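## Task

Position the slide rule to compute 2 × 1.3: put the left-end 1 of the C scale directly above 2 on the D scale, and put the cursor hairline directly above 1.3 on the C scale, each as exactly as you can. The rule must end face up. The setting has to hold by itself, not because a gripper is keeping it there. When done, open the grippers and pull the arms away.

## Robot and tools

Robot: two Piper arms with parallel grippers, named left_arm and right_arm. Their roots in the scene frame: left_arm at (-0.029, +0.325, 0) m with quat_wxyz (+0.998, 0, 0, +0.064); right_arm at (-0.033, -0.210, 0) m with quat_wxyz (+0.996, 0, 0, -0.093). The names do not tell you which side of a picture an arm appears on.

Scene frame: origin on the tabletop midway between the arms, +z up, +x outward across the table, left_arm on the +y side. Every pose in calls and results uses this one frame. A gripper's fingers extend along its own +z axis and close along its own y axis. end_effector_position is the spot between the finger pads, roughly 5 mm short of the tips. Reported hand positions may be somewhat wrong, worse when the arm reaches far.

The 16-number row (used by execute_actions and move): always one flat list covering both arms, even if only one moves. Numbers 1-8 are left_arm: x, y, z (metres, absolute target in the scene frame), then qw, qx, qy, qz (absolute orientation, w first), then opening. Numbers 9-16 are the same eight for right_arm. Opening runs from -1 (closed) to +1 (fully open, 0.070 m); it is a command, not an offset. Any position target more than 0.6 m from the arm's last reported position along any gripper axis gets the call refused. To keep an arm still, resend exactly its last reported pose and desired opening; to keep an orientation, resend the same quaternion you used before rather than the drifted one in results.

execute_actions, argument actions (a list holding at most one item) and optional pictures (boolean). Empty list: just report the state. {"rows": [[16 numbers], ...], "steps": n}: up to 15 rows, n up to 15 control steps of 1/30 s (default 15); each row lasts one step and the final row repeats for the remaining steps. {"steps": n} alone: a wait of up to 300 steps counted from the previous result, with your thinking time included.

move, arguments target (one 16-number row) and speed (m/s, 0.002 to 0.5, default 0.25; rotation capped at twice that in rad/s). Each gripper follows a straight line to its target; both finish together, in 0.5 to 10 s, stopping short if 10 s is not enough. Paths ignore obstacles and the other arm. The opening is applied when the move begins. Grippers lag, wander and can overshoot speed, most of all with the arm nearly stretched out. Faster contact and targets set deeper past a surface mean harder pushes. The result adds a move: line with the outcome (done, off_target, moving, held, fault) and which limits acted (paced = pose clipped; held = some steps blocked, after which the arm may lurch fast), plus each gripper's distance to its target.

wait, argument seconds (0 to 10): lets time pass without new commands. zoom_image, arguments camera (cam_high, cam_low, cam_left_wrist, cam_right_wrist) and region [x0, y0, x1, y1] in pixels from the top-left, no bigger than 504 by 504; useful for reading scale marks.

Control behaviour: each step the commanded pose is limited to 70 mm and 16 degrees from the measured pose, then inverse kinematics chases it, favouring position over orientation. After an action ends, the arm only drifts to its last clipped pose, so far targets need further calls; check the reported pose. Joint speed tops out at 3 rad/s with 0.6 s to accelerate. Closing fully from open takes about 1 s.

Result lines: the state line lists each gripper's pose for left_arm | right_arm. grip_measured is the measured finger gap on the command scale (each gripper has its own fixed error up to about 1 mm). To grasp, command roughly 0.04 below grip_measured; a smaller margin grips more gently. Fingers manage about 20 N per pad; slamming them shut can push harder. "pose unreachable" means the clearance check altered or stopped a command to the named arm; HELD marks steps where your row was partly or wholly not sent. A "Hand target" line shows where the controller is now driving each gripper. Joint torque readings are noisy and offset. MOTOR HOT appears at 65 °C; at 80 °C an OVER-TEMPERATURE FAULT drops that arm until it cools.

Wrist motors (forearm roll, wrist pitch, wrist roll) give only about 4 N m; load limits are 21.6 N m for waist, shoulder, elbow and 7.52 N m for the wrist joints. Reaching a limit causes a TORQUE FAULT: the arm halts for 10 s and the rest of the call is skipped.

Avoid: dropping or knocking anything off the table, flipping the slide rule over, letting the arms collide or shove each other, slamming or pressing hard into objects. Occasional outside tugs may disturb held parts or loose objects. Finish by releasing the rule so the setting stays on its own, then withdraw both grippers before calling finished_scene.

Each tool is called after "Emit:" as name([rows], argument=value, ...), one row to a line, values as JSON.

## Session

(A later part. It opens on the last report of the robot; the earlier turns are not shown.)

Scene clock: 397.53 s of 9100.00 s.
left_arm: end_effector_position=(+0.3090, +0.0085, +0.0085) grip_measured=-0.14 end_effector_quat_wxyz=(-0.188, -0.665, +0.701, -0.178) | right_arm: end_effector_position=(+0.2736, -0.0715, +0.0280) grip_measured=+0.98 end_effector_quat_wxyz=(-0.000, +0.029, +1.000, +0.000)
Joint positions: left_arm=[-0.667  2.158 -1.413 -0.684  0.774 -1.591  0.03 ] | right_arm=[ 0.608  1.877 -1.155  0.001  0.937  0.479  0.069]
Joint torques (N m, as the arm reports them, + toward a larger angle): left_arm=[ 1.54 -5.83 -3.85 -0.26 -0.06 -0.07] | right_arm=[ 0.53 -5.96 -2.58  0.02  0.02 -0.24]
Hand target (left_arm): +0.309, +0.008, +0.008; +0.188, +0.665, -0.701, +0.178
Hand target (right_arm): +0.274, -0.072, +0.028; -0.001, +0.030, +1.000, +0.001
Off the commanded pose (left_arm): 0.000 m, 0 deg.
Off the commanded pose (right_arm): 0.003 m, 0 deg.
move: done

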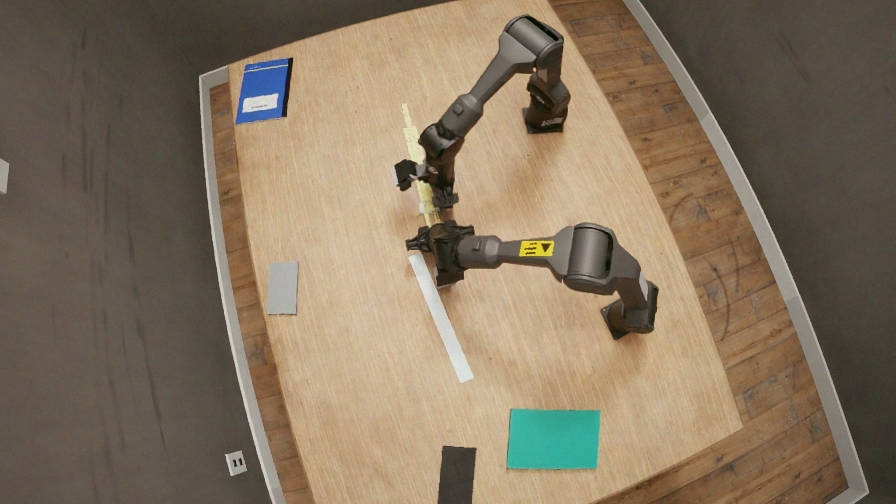

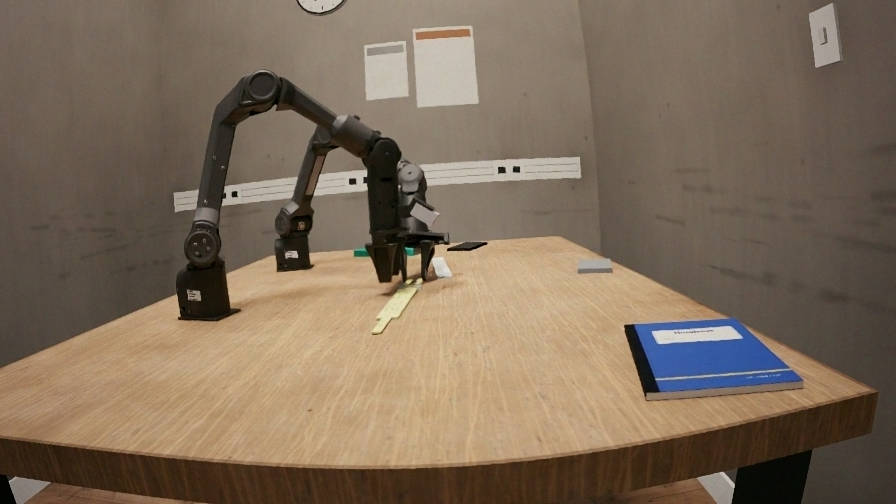

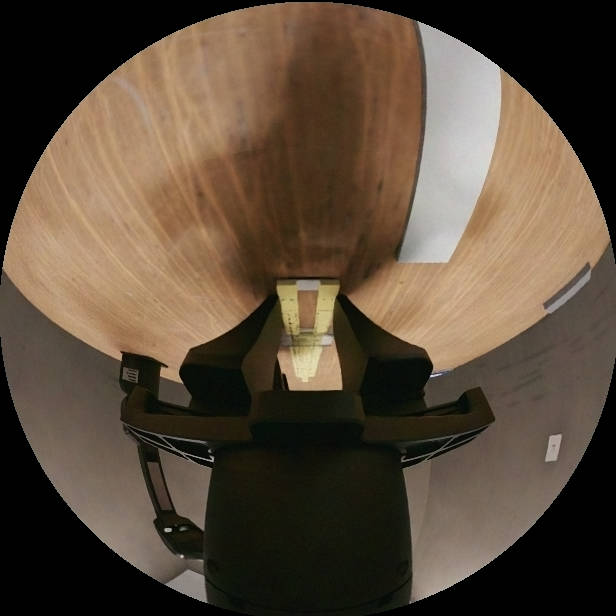

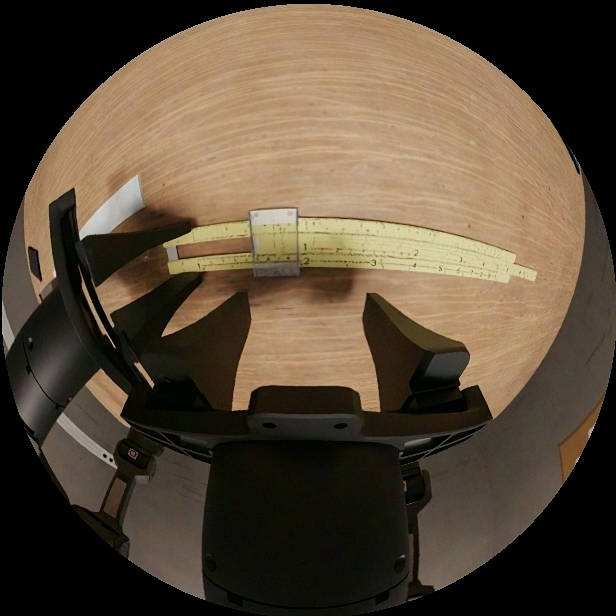

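Emit:
move(target=[0.309,0.0085,0.0085,0.1877,0.6649,-0.7007,0.1782,-0.17, 0.2733,-0.0697,0.0040,0,0.0297,0.99956,0,1.0], speed=0.03)

Emit:
zoom_image(camera="cam_right_wrist", region=[208,220,408,340])

Emit:
zoom_image(camera="cam_right_wrist", region=[215,250,295,330])

Scene clock: 441.97 s of 9100.00 s.
left_arm: end_effector_position=(+0.3090, +0.0085, +0.0085) grip_measured=-0.14 end_effector_quat_wxyz=(-0.188, -0.665, +0.701, -0.178) | right_arm: end_effector_position=(+0.2729, -0.0699, +0.0037) grip_measured=+0.98 end_effector_quat_wxyz=(-0.000, +0.030, +1.000, -0.000)
Joint positions: left_arm=[-0.667  2.158 -1.413 -0.684  0.774 -1.591  0.03 ] | right_arm=[ 0.614  1.925 -1.117 -0.     0.851  0.487  0.069]
Joint torques (N m, as the arm reports them, + toward a larger angle): left_arm=[ 1.65 -5.8  -3.9  -0.23 -0.17  0.05] | right_arm=[ 1.36 -6.44 -2.28 -0.14  0.09  0.16]
Hand target (left_arm): +0.309, +0.009, +0.008; +0.188, +0.665, -0.701, +0.178
Hand target (right_arm): +0.273, -0.070, +0.004; +0.000, +0.030, +1.000, -0.000
Off the commanded pose (left_arm): 0.000 m, 0 deg.
Off the commanded pose (right_arm): 0.001 m, 0 deg.
After step 90, 40.40 s passed at rest.
move: done

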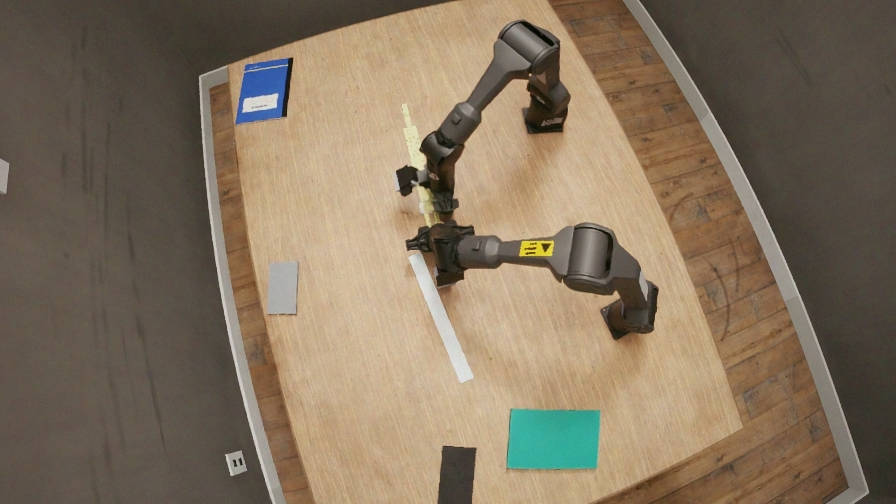

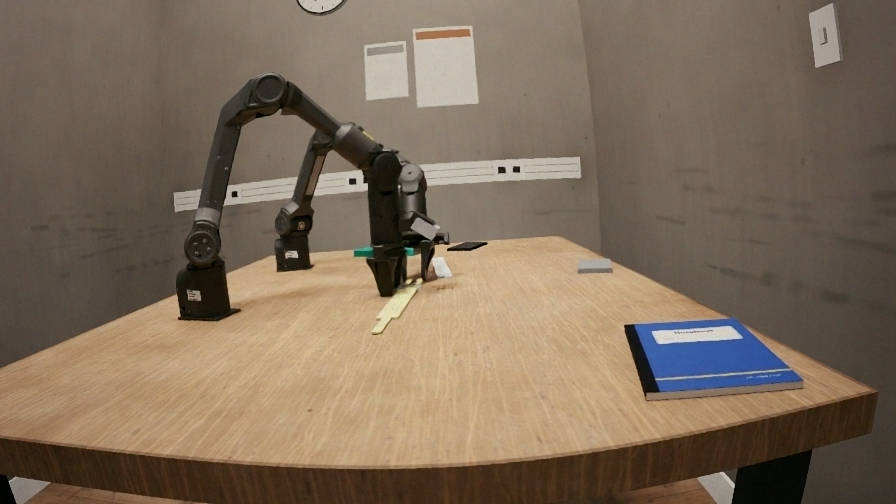

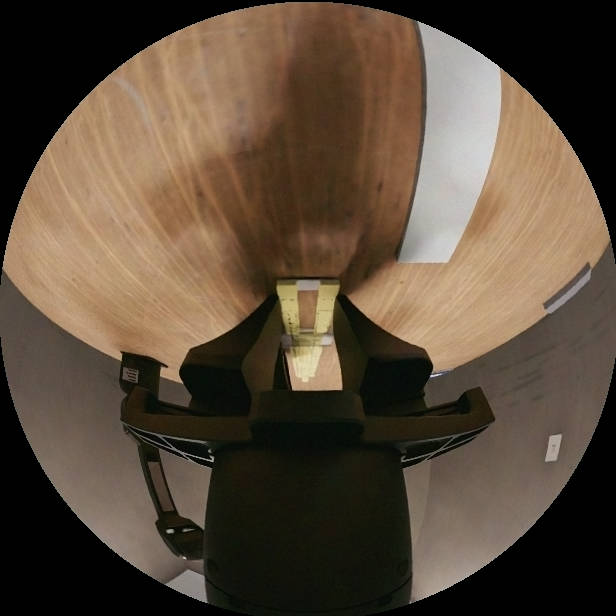

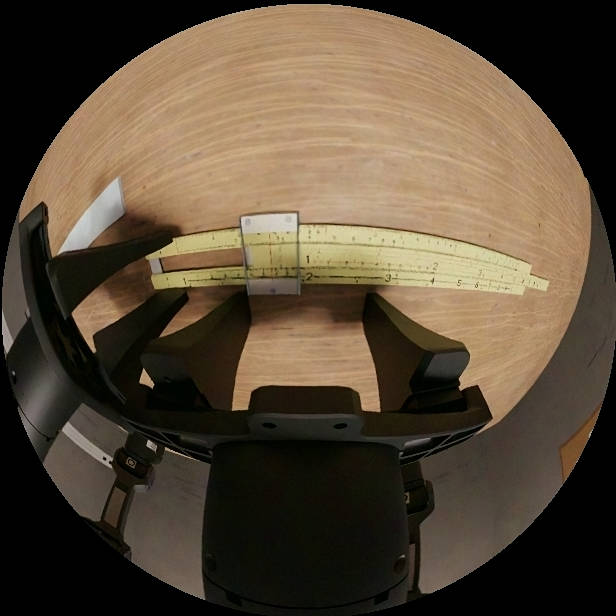

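Region (208, 220, 408, 340) of cam_right_wrist's 616x616 image, scaled by 2.520, with more detail than that image has; it fills the top 302 rows of this view, and the rest is white.

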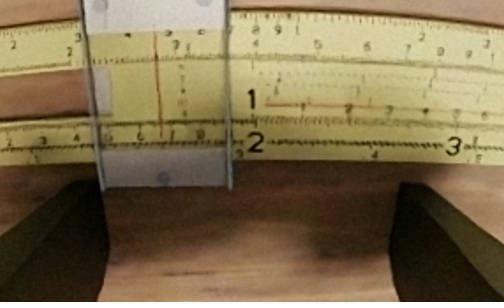

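Region (215, 250, 295, 330) of cam_right_wrist's 616x616 image, scaled by 6.300, with more detail than that image has.

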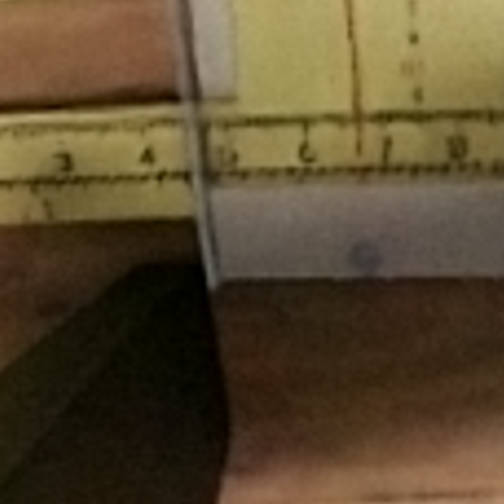

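Emit:
move(target=[0.309,0.0085,0.0085,0.1877,0.6649,-0.7007,0.1782,-0.17, 0.2720,-0.0986,0.0040,0,0.0297,0.99956,0,-0.15], speed=0.022)

Emit:
execute_actions([
  {"rows":[[0.309,0.0085,0.0085,0.1877,0.6649,-0.7007,0.1782,-0.17,0.2720,-0.0986,0.0040,0,0.0297,0.99956,0,-0.16],[0.309,0.0085,0.0085,0.1877,0.6649,-0.7007,0.1782,-0.17,0.2720,-0.0986,0.0040,0,0.0297,0.99956,0,-0.17],[0.309,0.0085,0.0085,0.1877,0.6649,-0.7007,0.1782,-0.17,0.2720,-0.0986,0.0040,0,0.0297,0.99956,0,-0.18],[0.309,0.0085,0.0085,0.1877,0.6649,-0.7007,0.1782,-0.17,0.2720,-0.0986,0.0040,0,0.0297,0.99956,0,-0.19],[0.309,0.0085,0.0085,0.1877,0.6649,-0.7007,0.1782,-0.17,0.2720,-0.0986,0.0040,0,0.0297,0.99956,0,-0.20],[0.309,0.0085,0.0085,0.1877,0.6649,-0.7007,0.1782,-0.17,0.2720,-0.0986,0.0040,0,0.0297,0.99956,0,-0.205],[0.309,0.0085,0.0085,0.1877,0.6649,-0.7007,0.1782,-0.17,0.2720,-0.0986,0.0040,0,0.0297,0.99956,0,-0.21],[0.309,0.0085,0.0085,0.1877,0.6649,-0.7007,0.1782,-0.17,0.2720,-0.0986,0.0040,0,0.0297,0.99956,0,-0.215],[0.309,0.0085,0.0085,0.1877,0.6649,-0.7007,0.1782,-0.17,0.2720,-0.0986,0.0040,0,0.0297,0.99956,0,-0.22],[0.309,0.0085,0.0085,0.1877,0.6649,-0.7007,0.1782,-0.17,0.2720,-0.0986,0.0040,0,0.0297,0.99956,0,-0.225],[0.309,0.0085,0.0085,0.1877,0.6649,-0.7007,0.1782,-0.17,0.2720,-0.0986,0.0040,0,0.0297,0.99956,0,-0.23]],"steps":15},
])

Emit:
zoom_image(camera="cam_right_wrist", region=[238,230,378,310])

Emit:
zoom_image(camera="cam_right_wrist", region=[284,250,332,290])

Scene clock: 466.77 s of 9100.00 s.
left_arm: end_effector_position=(+0.3090, +0.0085, +0.0085) grip_measured=-0.14 end_effector_quat_wxyz=(-0.188, -0.665, +0.701, -0.178) | right_arm: end_effector_position=(+0.2723, -0.0989, +0.0041) grip_measured=-0.15 end_effector_quat_wxyz=(-0.000, +0.030, +1.000, -0.000)
Joint positions: left_arm=[-0.667  2.158 -1.413 -0.684  0.774 -1.591  0.03 ] | right_arm=[ 0.533  1.891 -1.063 -0.     0.83   0.407  0.03 ]
Joint torques (N m, as the arm reports them, + toward a larger angle): left_arm=[ 1.45 -5.78 -4.37 -0.24 -0.08  0.09] | right_arm=[ 0.17 -6.41 -1.91 -0.18 -0.1   0.01]
Hand target (left_arm): +0.309, +0.009, +0.008; +0.188, +0.665, -0.701, +0.178
Hand target (right_arm): +0.272, -0.099, +0.004; +0.000, +0.030, +1.000, -0.000
Off the commanded pose (left_arm): 0.000 m, 0 deg.
Off the commanded pose (right_arm): 0.000 m, 0 deg.
After step 90, 20.27 s passed at rest.
move: done

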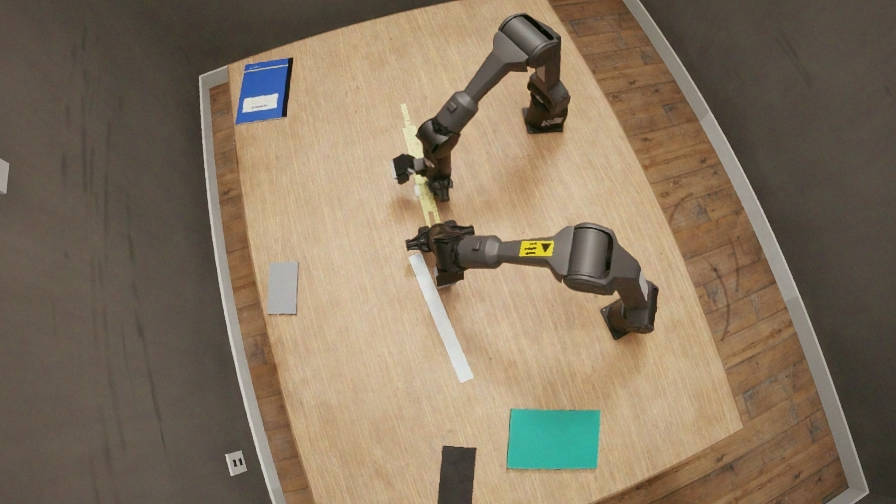

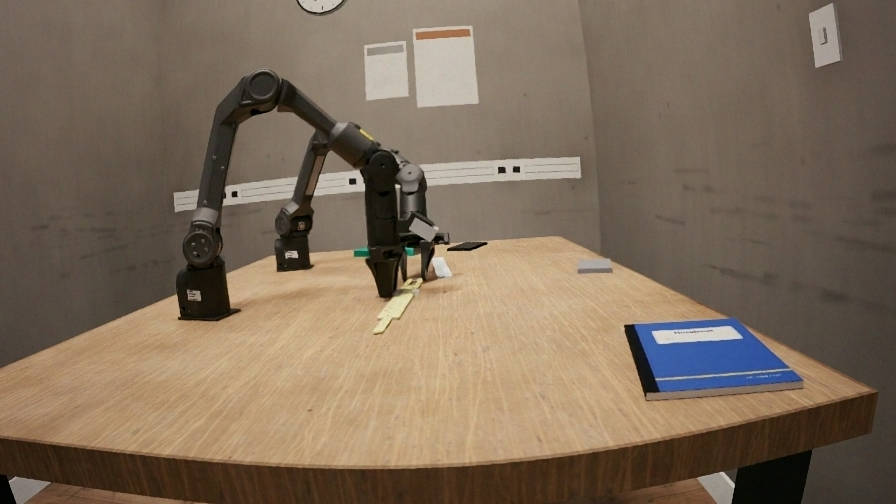

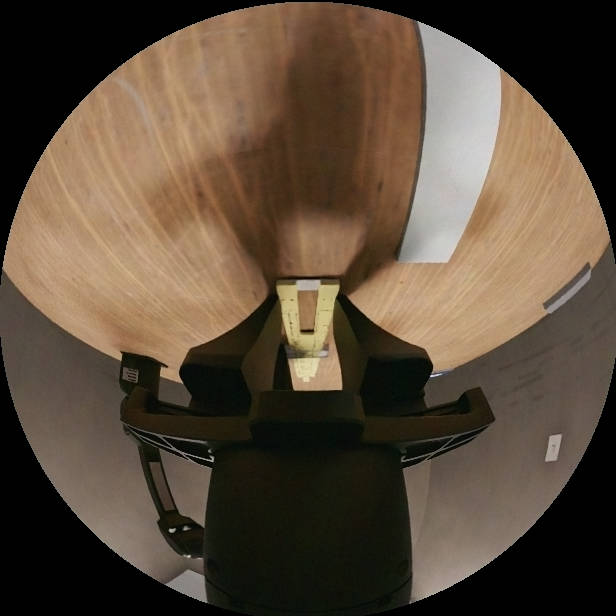

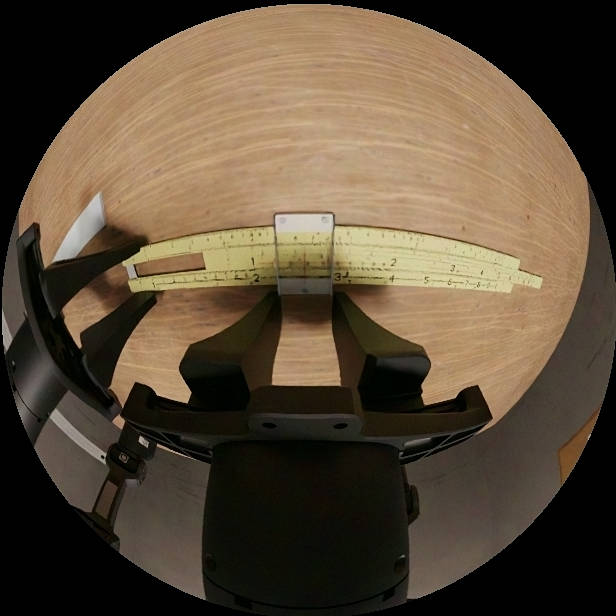

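Scene clock: 467.27 s of 9100.00 s.
left_arm: end_effector_position=(+0.3090, +0.0085, +0.0085) grip_measured=-0.14 end_effector_quat_wxyz=(-0.188, -0.665, +0.701, -0.178) | right_arm: end_effector_position=(+0.2721, -0.0988, +0.0040) grip_measured=-0.23 end_effector_quat_wxyz=(+0.000, +0.030, +1.000, +0.000)
Joint positions: left_arm=[-0.667  2.158 -1.413 -0.684  0.774 -1.591  0.03 ] | right_arm=[ 0.534  1.89  -1.061 -0.     0.829  0.408  0.027]
Joint torques (N m, as the arm reports them, + toward a larger angle): left_arm=[ 1.38 -5.8  -4.49 -0.23 -0.01  0.06] | right_arm=[ 1.18 -6.44 -1.73 -0.08  0.08  0.17]
Hand target (left_arm): +0.309, +0.008, +0.009; +0.188, +0.665, -0.701, +0.178
Hand target (right_arm): +0.272, -0.099, +0.004; +0.000, +0.030, +1.000, +0.000
Off the commanded pose (left_arm): 0.000 m, 0 deg.
Off the commanded pose (right_arm): 0.000 m, 0 deg.
Steps of this call (steps 1 to 15: all 15 steps of this action). Readings (end_effector_position):
1: left_arm (+0.3090, +0.0085, +0.0085) | right_arm (+0.2723, -0.0989, +0.0041)
2: left_arm (+0.3090, +0.0085, +0.0085) | right_arm (+0.2722, -0.0989, +0.0040)
4: left_arm (+0.3090, +0.0085, +0.0085) | right_arm (+0.2722, -0.0989, +0.0040)
8: left_arm (+0.3090, +0.0085, +0.0085) | right_arm (+0.2722, -0.0989, +0.0040)
15: the state above

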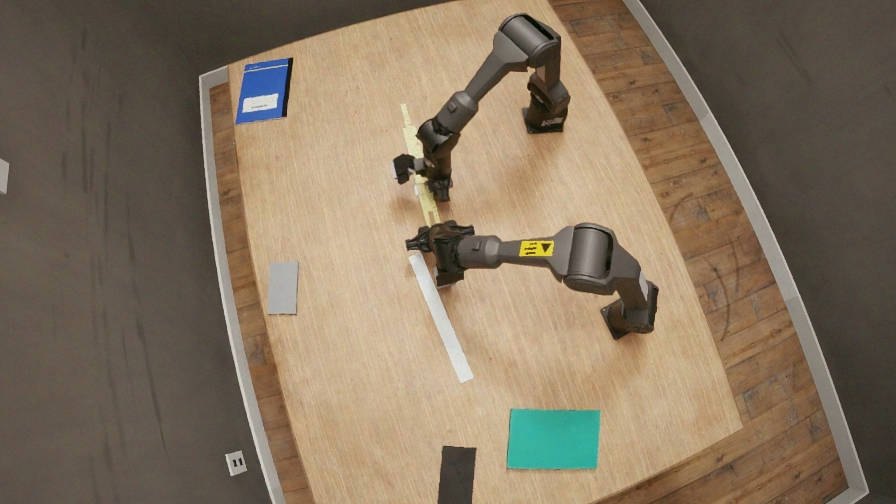

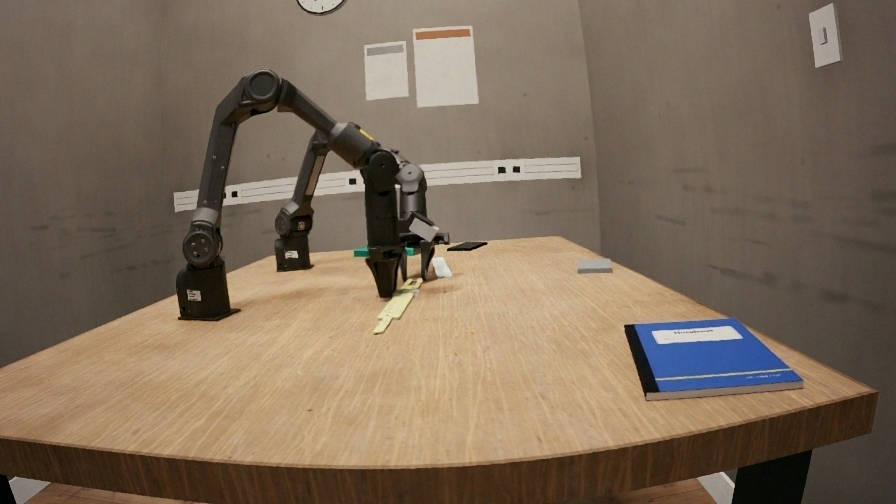

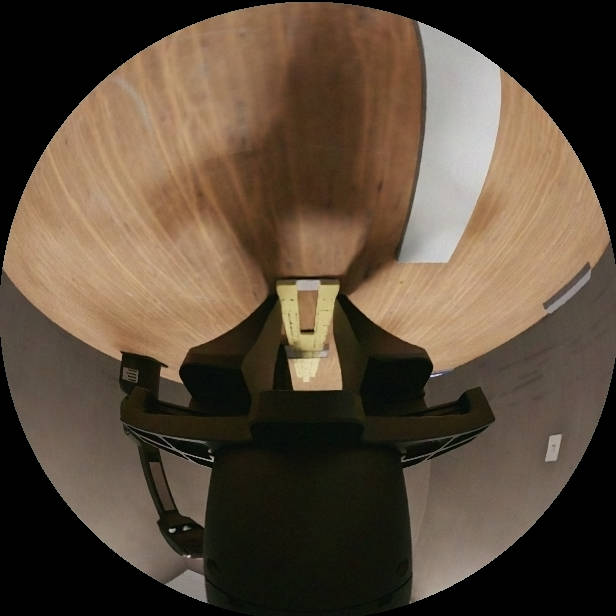

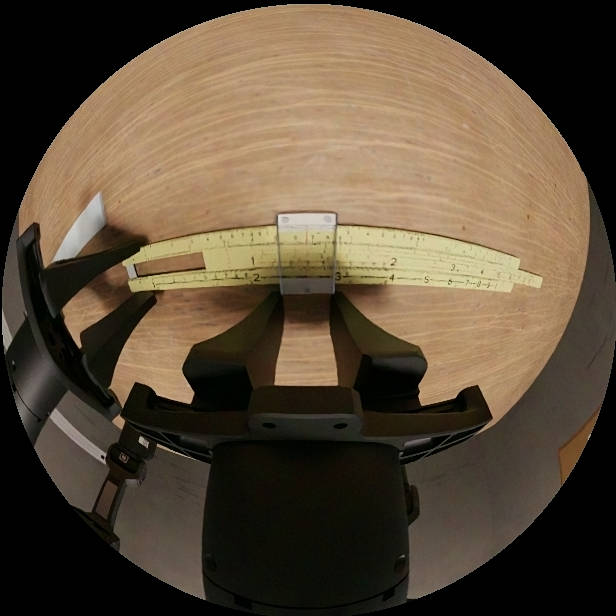

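Region (238, 230, 378, 310) of cam_right_wrist's 616x616 image, scaled by 3.600, with more detail than that image has; it fills the top 288 rows of this view, and the rest is white.

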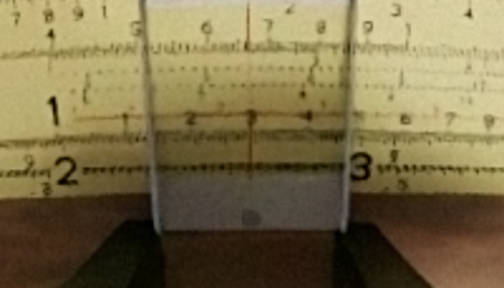

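Region (284, 250, 332, 290) of cam_right_wrist's 616x616 image, scaled by 10.500, with more detail than that image has.

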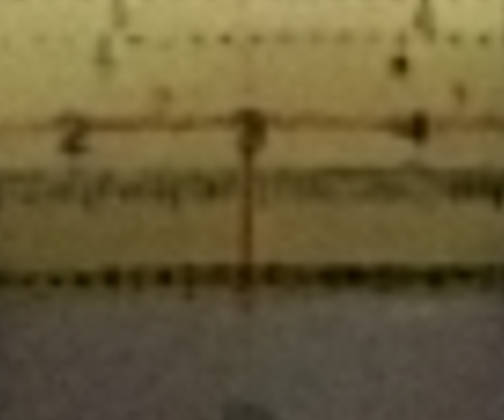

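Emit:
zoom_image(camera="cam_right_wrist", region=[238,250,278,290])

Emit:
zoom_image(camera="cam_right_wrist", region=[322,250,362,290])

Emit:
zoom_image(camera="cam_right_wrist", region=[290,256,326,284])

Region (238, 250, 278, 290) of cam_right_wrist's 616x616 image, scaled by 12.600, with more detail than that image has.

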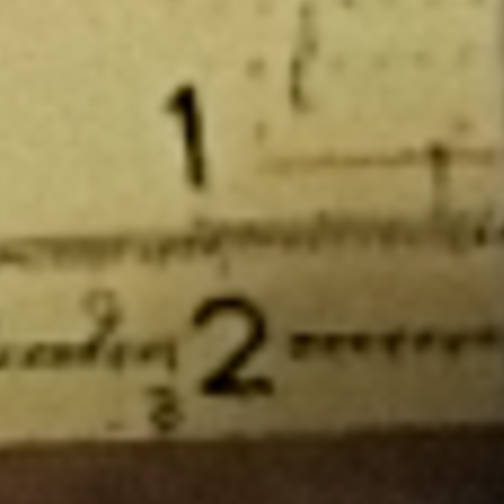

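Region (322, 250, 362, 290) of cam_right_wrist's 616x616 image, scaled by 12.600, with more detail than that image has.

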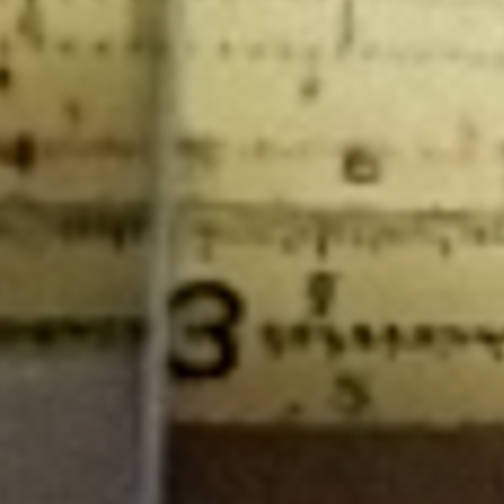

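Region (290, 256, 326, 284) of cam_right_wrist's 616x616 image, scaled by 14.000, with more detail than that image has.

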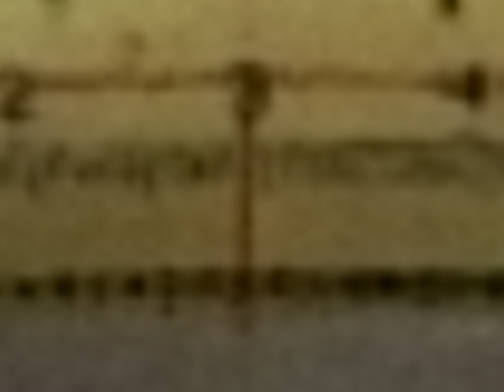

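Emit:
move(target=[0.309,0.0085,0.0085,0.1877,0.6649,-0.7007,0.1782,-0.17, 0.27205,-0.0995,0.0040,0,0.0297,0.99956,0,-0.235], speed=0.002)

Emit:
wait(seconds=1)

Emit:
zoom_image(camera="cam_right_wrist", region=[290,256,326,284])

Emit:
zoom_image(camera="cam_right_wrist", region=[280,244,336,300])

Scene clock: 488.77 s of 9100.00 s.
left_arm: end_effector_position=(+0.3090, +0.0085, +0.0085) grip_measured=-0.14 end_effector_quat_wxyz=(-0.188, -0.665, +0.701, -0.178) | right_arm: end_effector_position=(+0.2720, -0.0992, +0.0039) grip_measured=-0.23 end_effector_quat_wxyz=(-0.000, +0.030, +1.000, +0.000)
Joint positions: left_arm=[-0.667  2.158 -1.413 -0.684  0.774 -1.591  0.03 ] | right_arm=[ 0.532  1.89  -1.06   0.001  0.828  0.405  0.027]
Joint torques (N m, as the arm reports them, + toward a larger angle): left_arm=[ 1.32 -5.89 -4.89 -0.24  0.4   0.08] | right_arm=[-0.53 -6.61 -1.64 -0.21 -0.04 -0.2 ]
Hand target (left_arm): +0.309, +0.008, +0.009; +0.188, +0.665, -0.701, +0.178
Hand target (right_arm): +0.272, -0.100, +0.004; +0.000, +0.030, +1.000, -0.000
Off the commanded pose (left_arm): 0.000 m, 0 deg.
Off the commanded pose (right_arm): 0.000 m, 0 deg.
After step 90, 17.80 s passed at rest.
move: done

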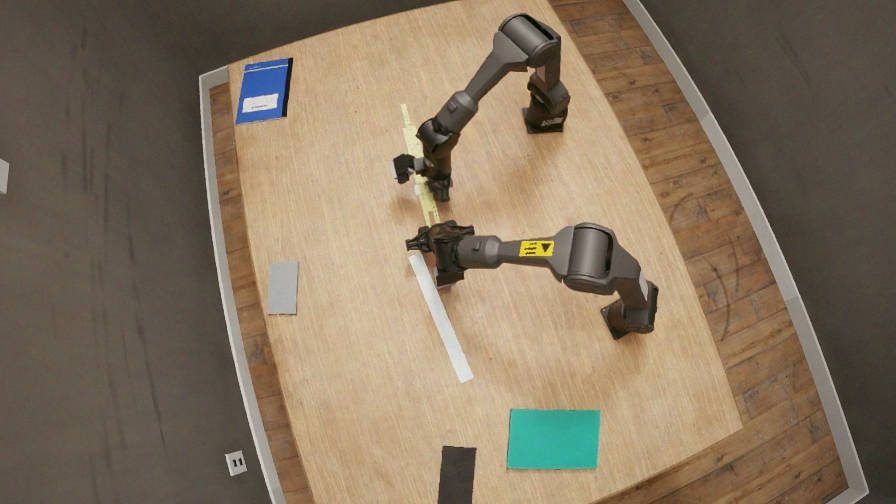

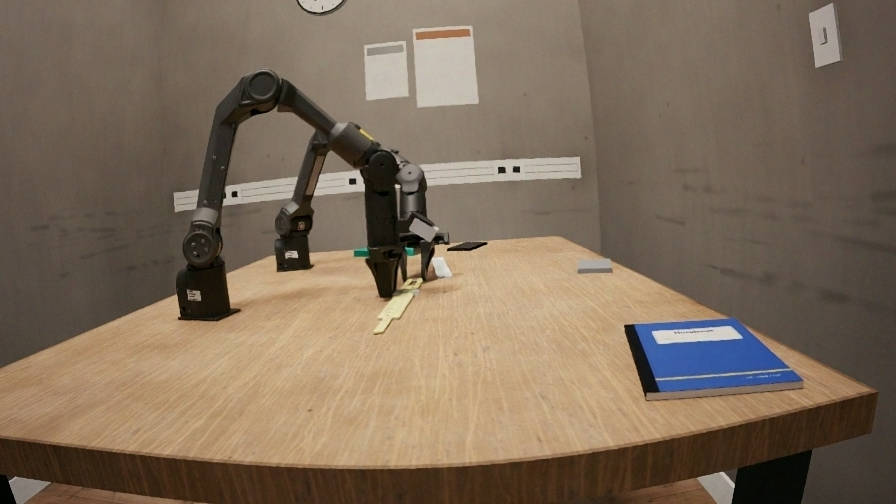

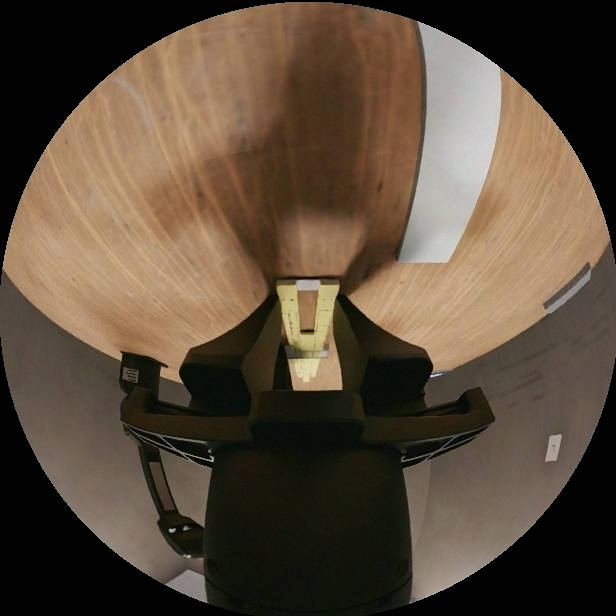

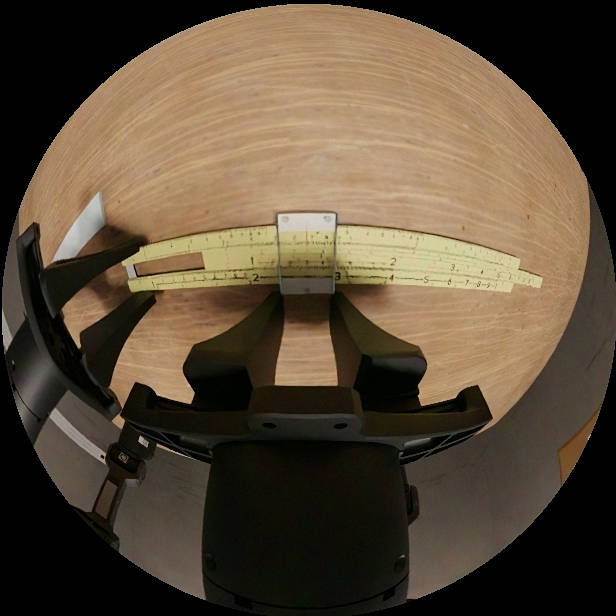

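Scene clock: 489.77 s of 9100.00 s.
left_arm: end_effector_position=(+0.3090, +0.0085, +0.0085) grip_measured=-0.14 end_effector_quat_wxyz=(-0.188, -0.665, +0.701, -0.178) | right_arm: end_effector_position=(+0.2720, -0.0995, +0.0040) grip_measured=-0.23 end_effector_quat_wxyz=(-0.000, +0.030, +1.000, -0.000)
Joint positions: left_arm=[-0.667  2.158 -1.413 -0.684  0.774 -1.591  0.03 ] | right_arm=[ 0.532  1.89  -1.06  -0.     0.829  0.405  0.027]
Joint torques (N m, as the arm reports them, + toward a larger angle): left_arm=[ 1.29 -5.88 -5.09 -0.23  0.26  0.08] | right_arm=[-0.49 -6.69 -1.8  -0.33  0.13 -0.09]
Hand target (left_arm): +0.309, +0.008, +0.009; +0.188, +0.665, -0.701, +0.178
Hand target (right_arm): +0.272, -0.100, +0.004; +0.000, +0.030, +1.000, -0.000
Off the commanded pose (left_arm): 0.000 m, 0 deg.
Off the commanded pose (right_arm): 0.000 m, 0 deg.
Steps of this call (steps 1 to 30: nothing new was sent). Readings (end_effector_position):
1: left_arm (+0.3090, +0.0085, +0.0085) | right_arm (+0.2720, -0.0992, +0.0039)
2: left_arm (+0.3090, +0.0085, +0.0085) | right_arm (+0.2720, -0.0993, +0.0039)
4: left_arm (+0.3090, +0.0085, +0.0085) | right_arm (+0.2720, -0.0993, +0.0039)
8: left_arm (+0.3090, +0.0085, +0.0085) | right_arm (+0.2720, -0.0994, +0.0039)
30: the state above

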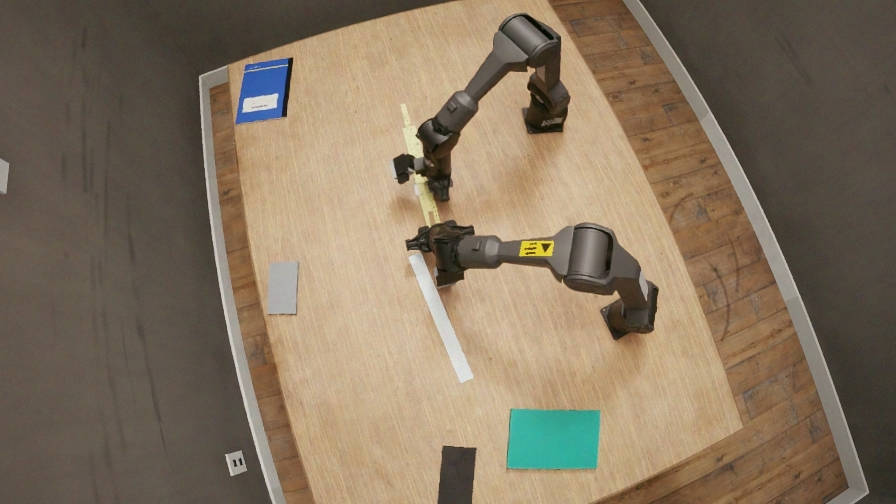

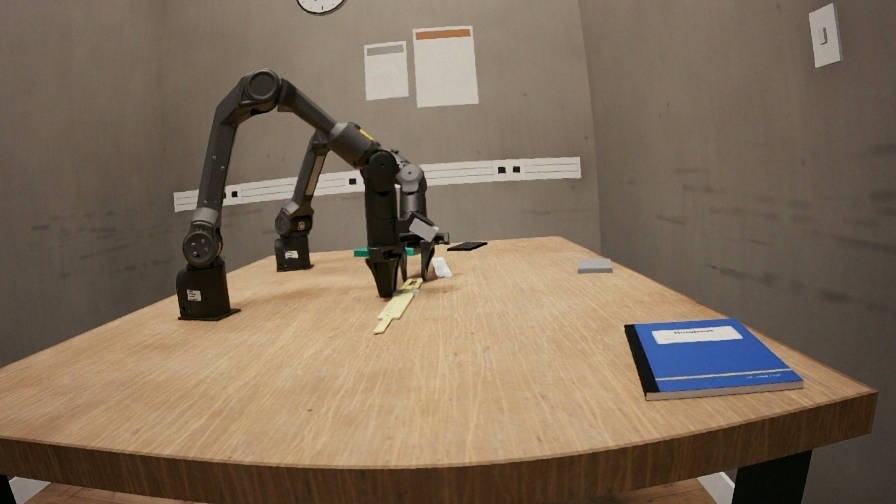

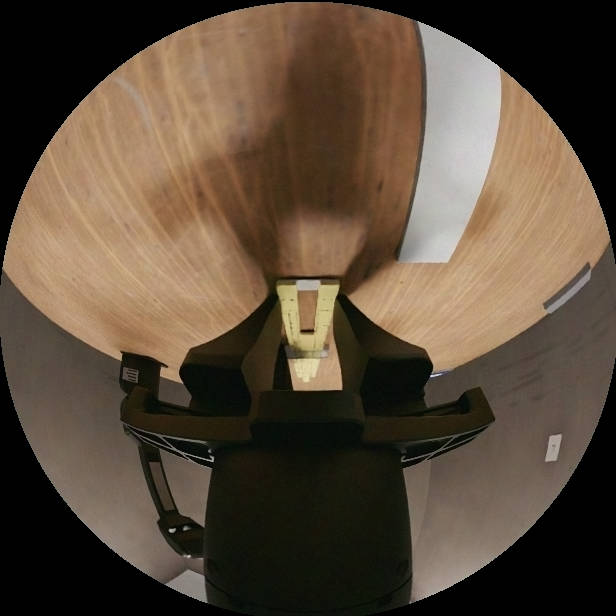

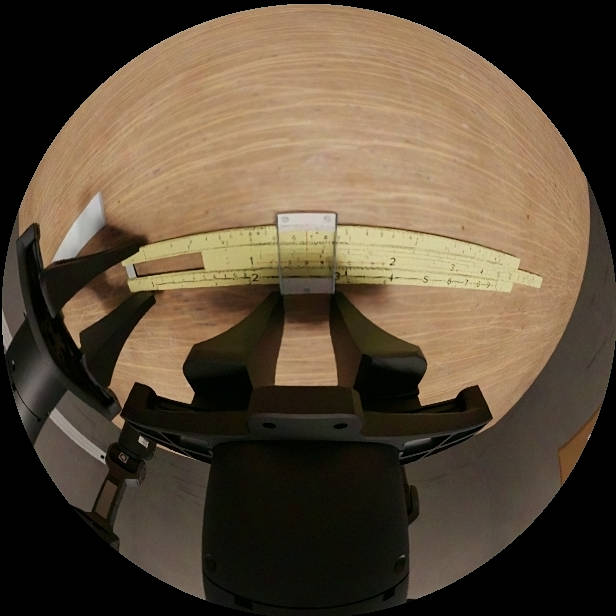

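Region (290, 256, 326, 284) of cam_right_wrist's 616x616 image, scaled by 14.000, with more detail than that image has.

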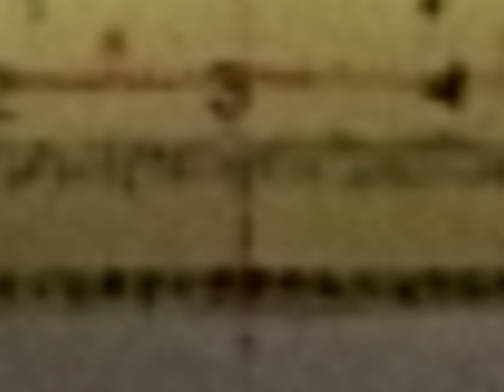

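Region (280, 244, 336, 300) of cam_right_wrist's 616x616 image, scaled by 9.000, with more detail than that image has.

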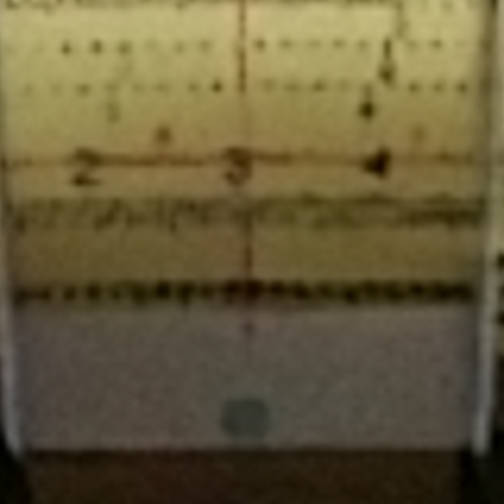

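Emit:
zoom_image(camera="cam_right_wrist", region=[292,226,324,258])

Emit:
zoom_image(camera="cam_right_wrist", region=[296,256,320,280])

Emit:
zoom_image(camera="cam_right_wrist", region=[276,210,340,260])

Region (292, 226, 324, 258) of cam_right_wrist's 616x616 image, scaled by 15.750, with more detail than that image has.

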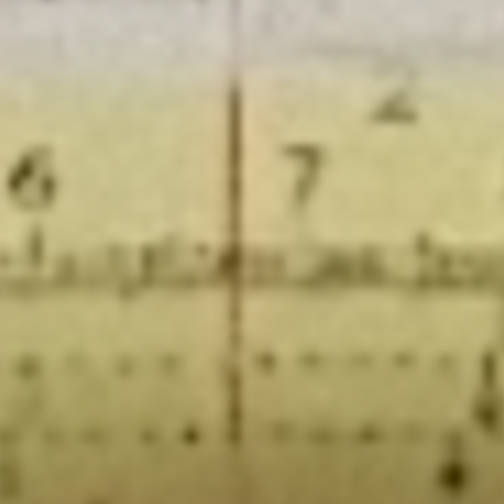

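Region (296, 256, 320, 280) of cam_right_wrist's 616x616 image, scaled by 21.000, with more detail than that image has.

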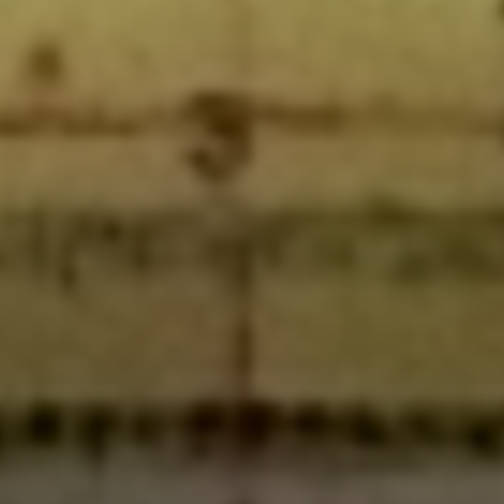

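Region (276, 210, 340, 260) of cam_right_wrist's 616x616 image, scaled by 7.875, with more detail than that image has; it fills the top 394 rows of this view, and the rest is white.

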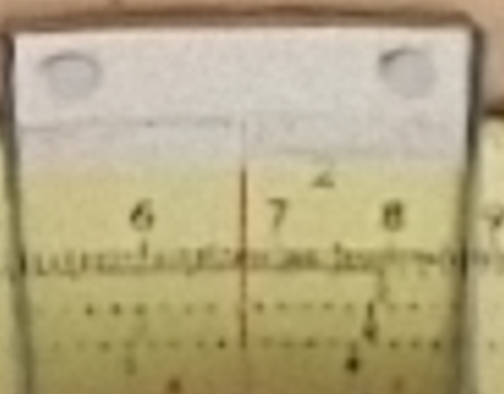

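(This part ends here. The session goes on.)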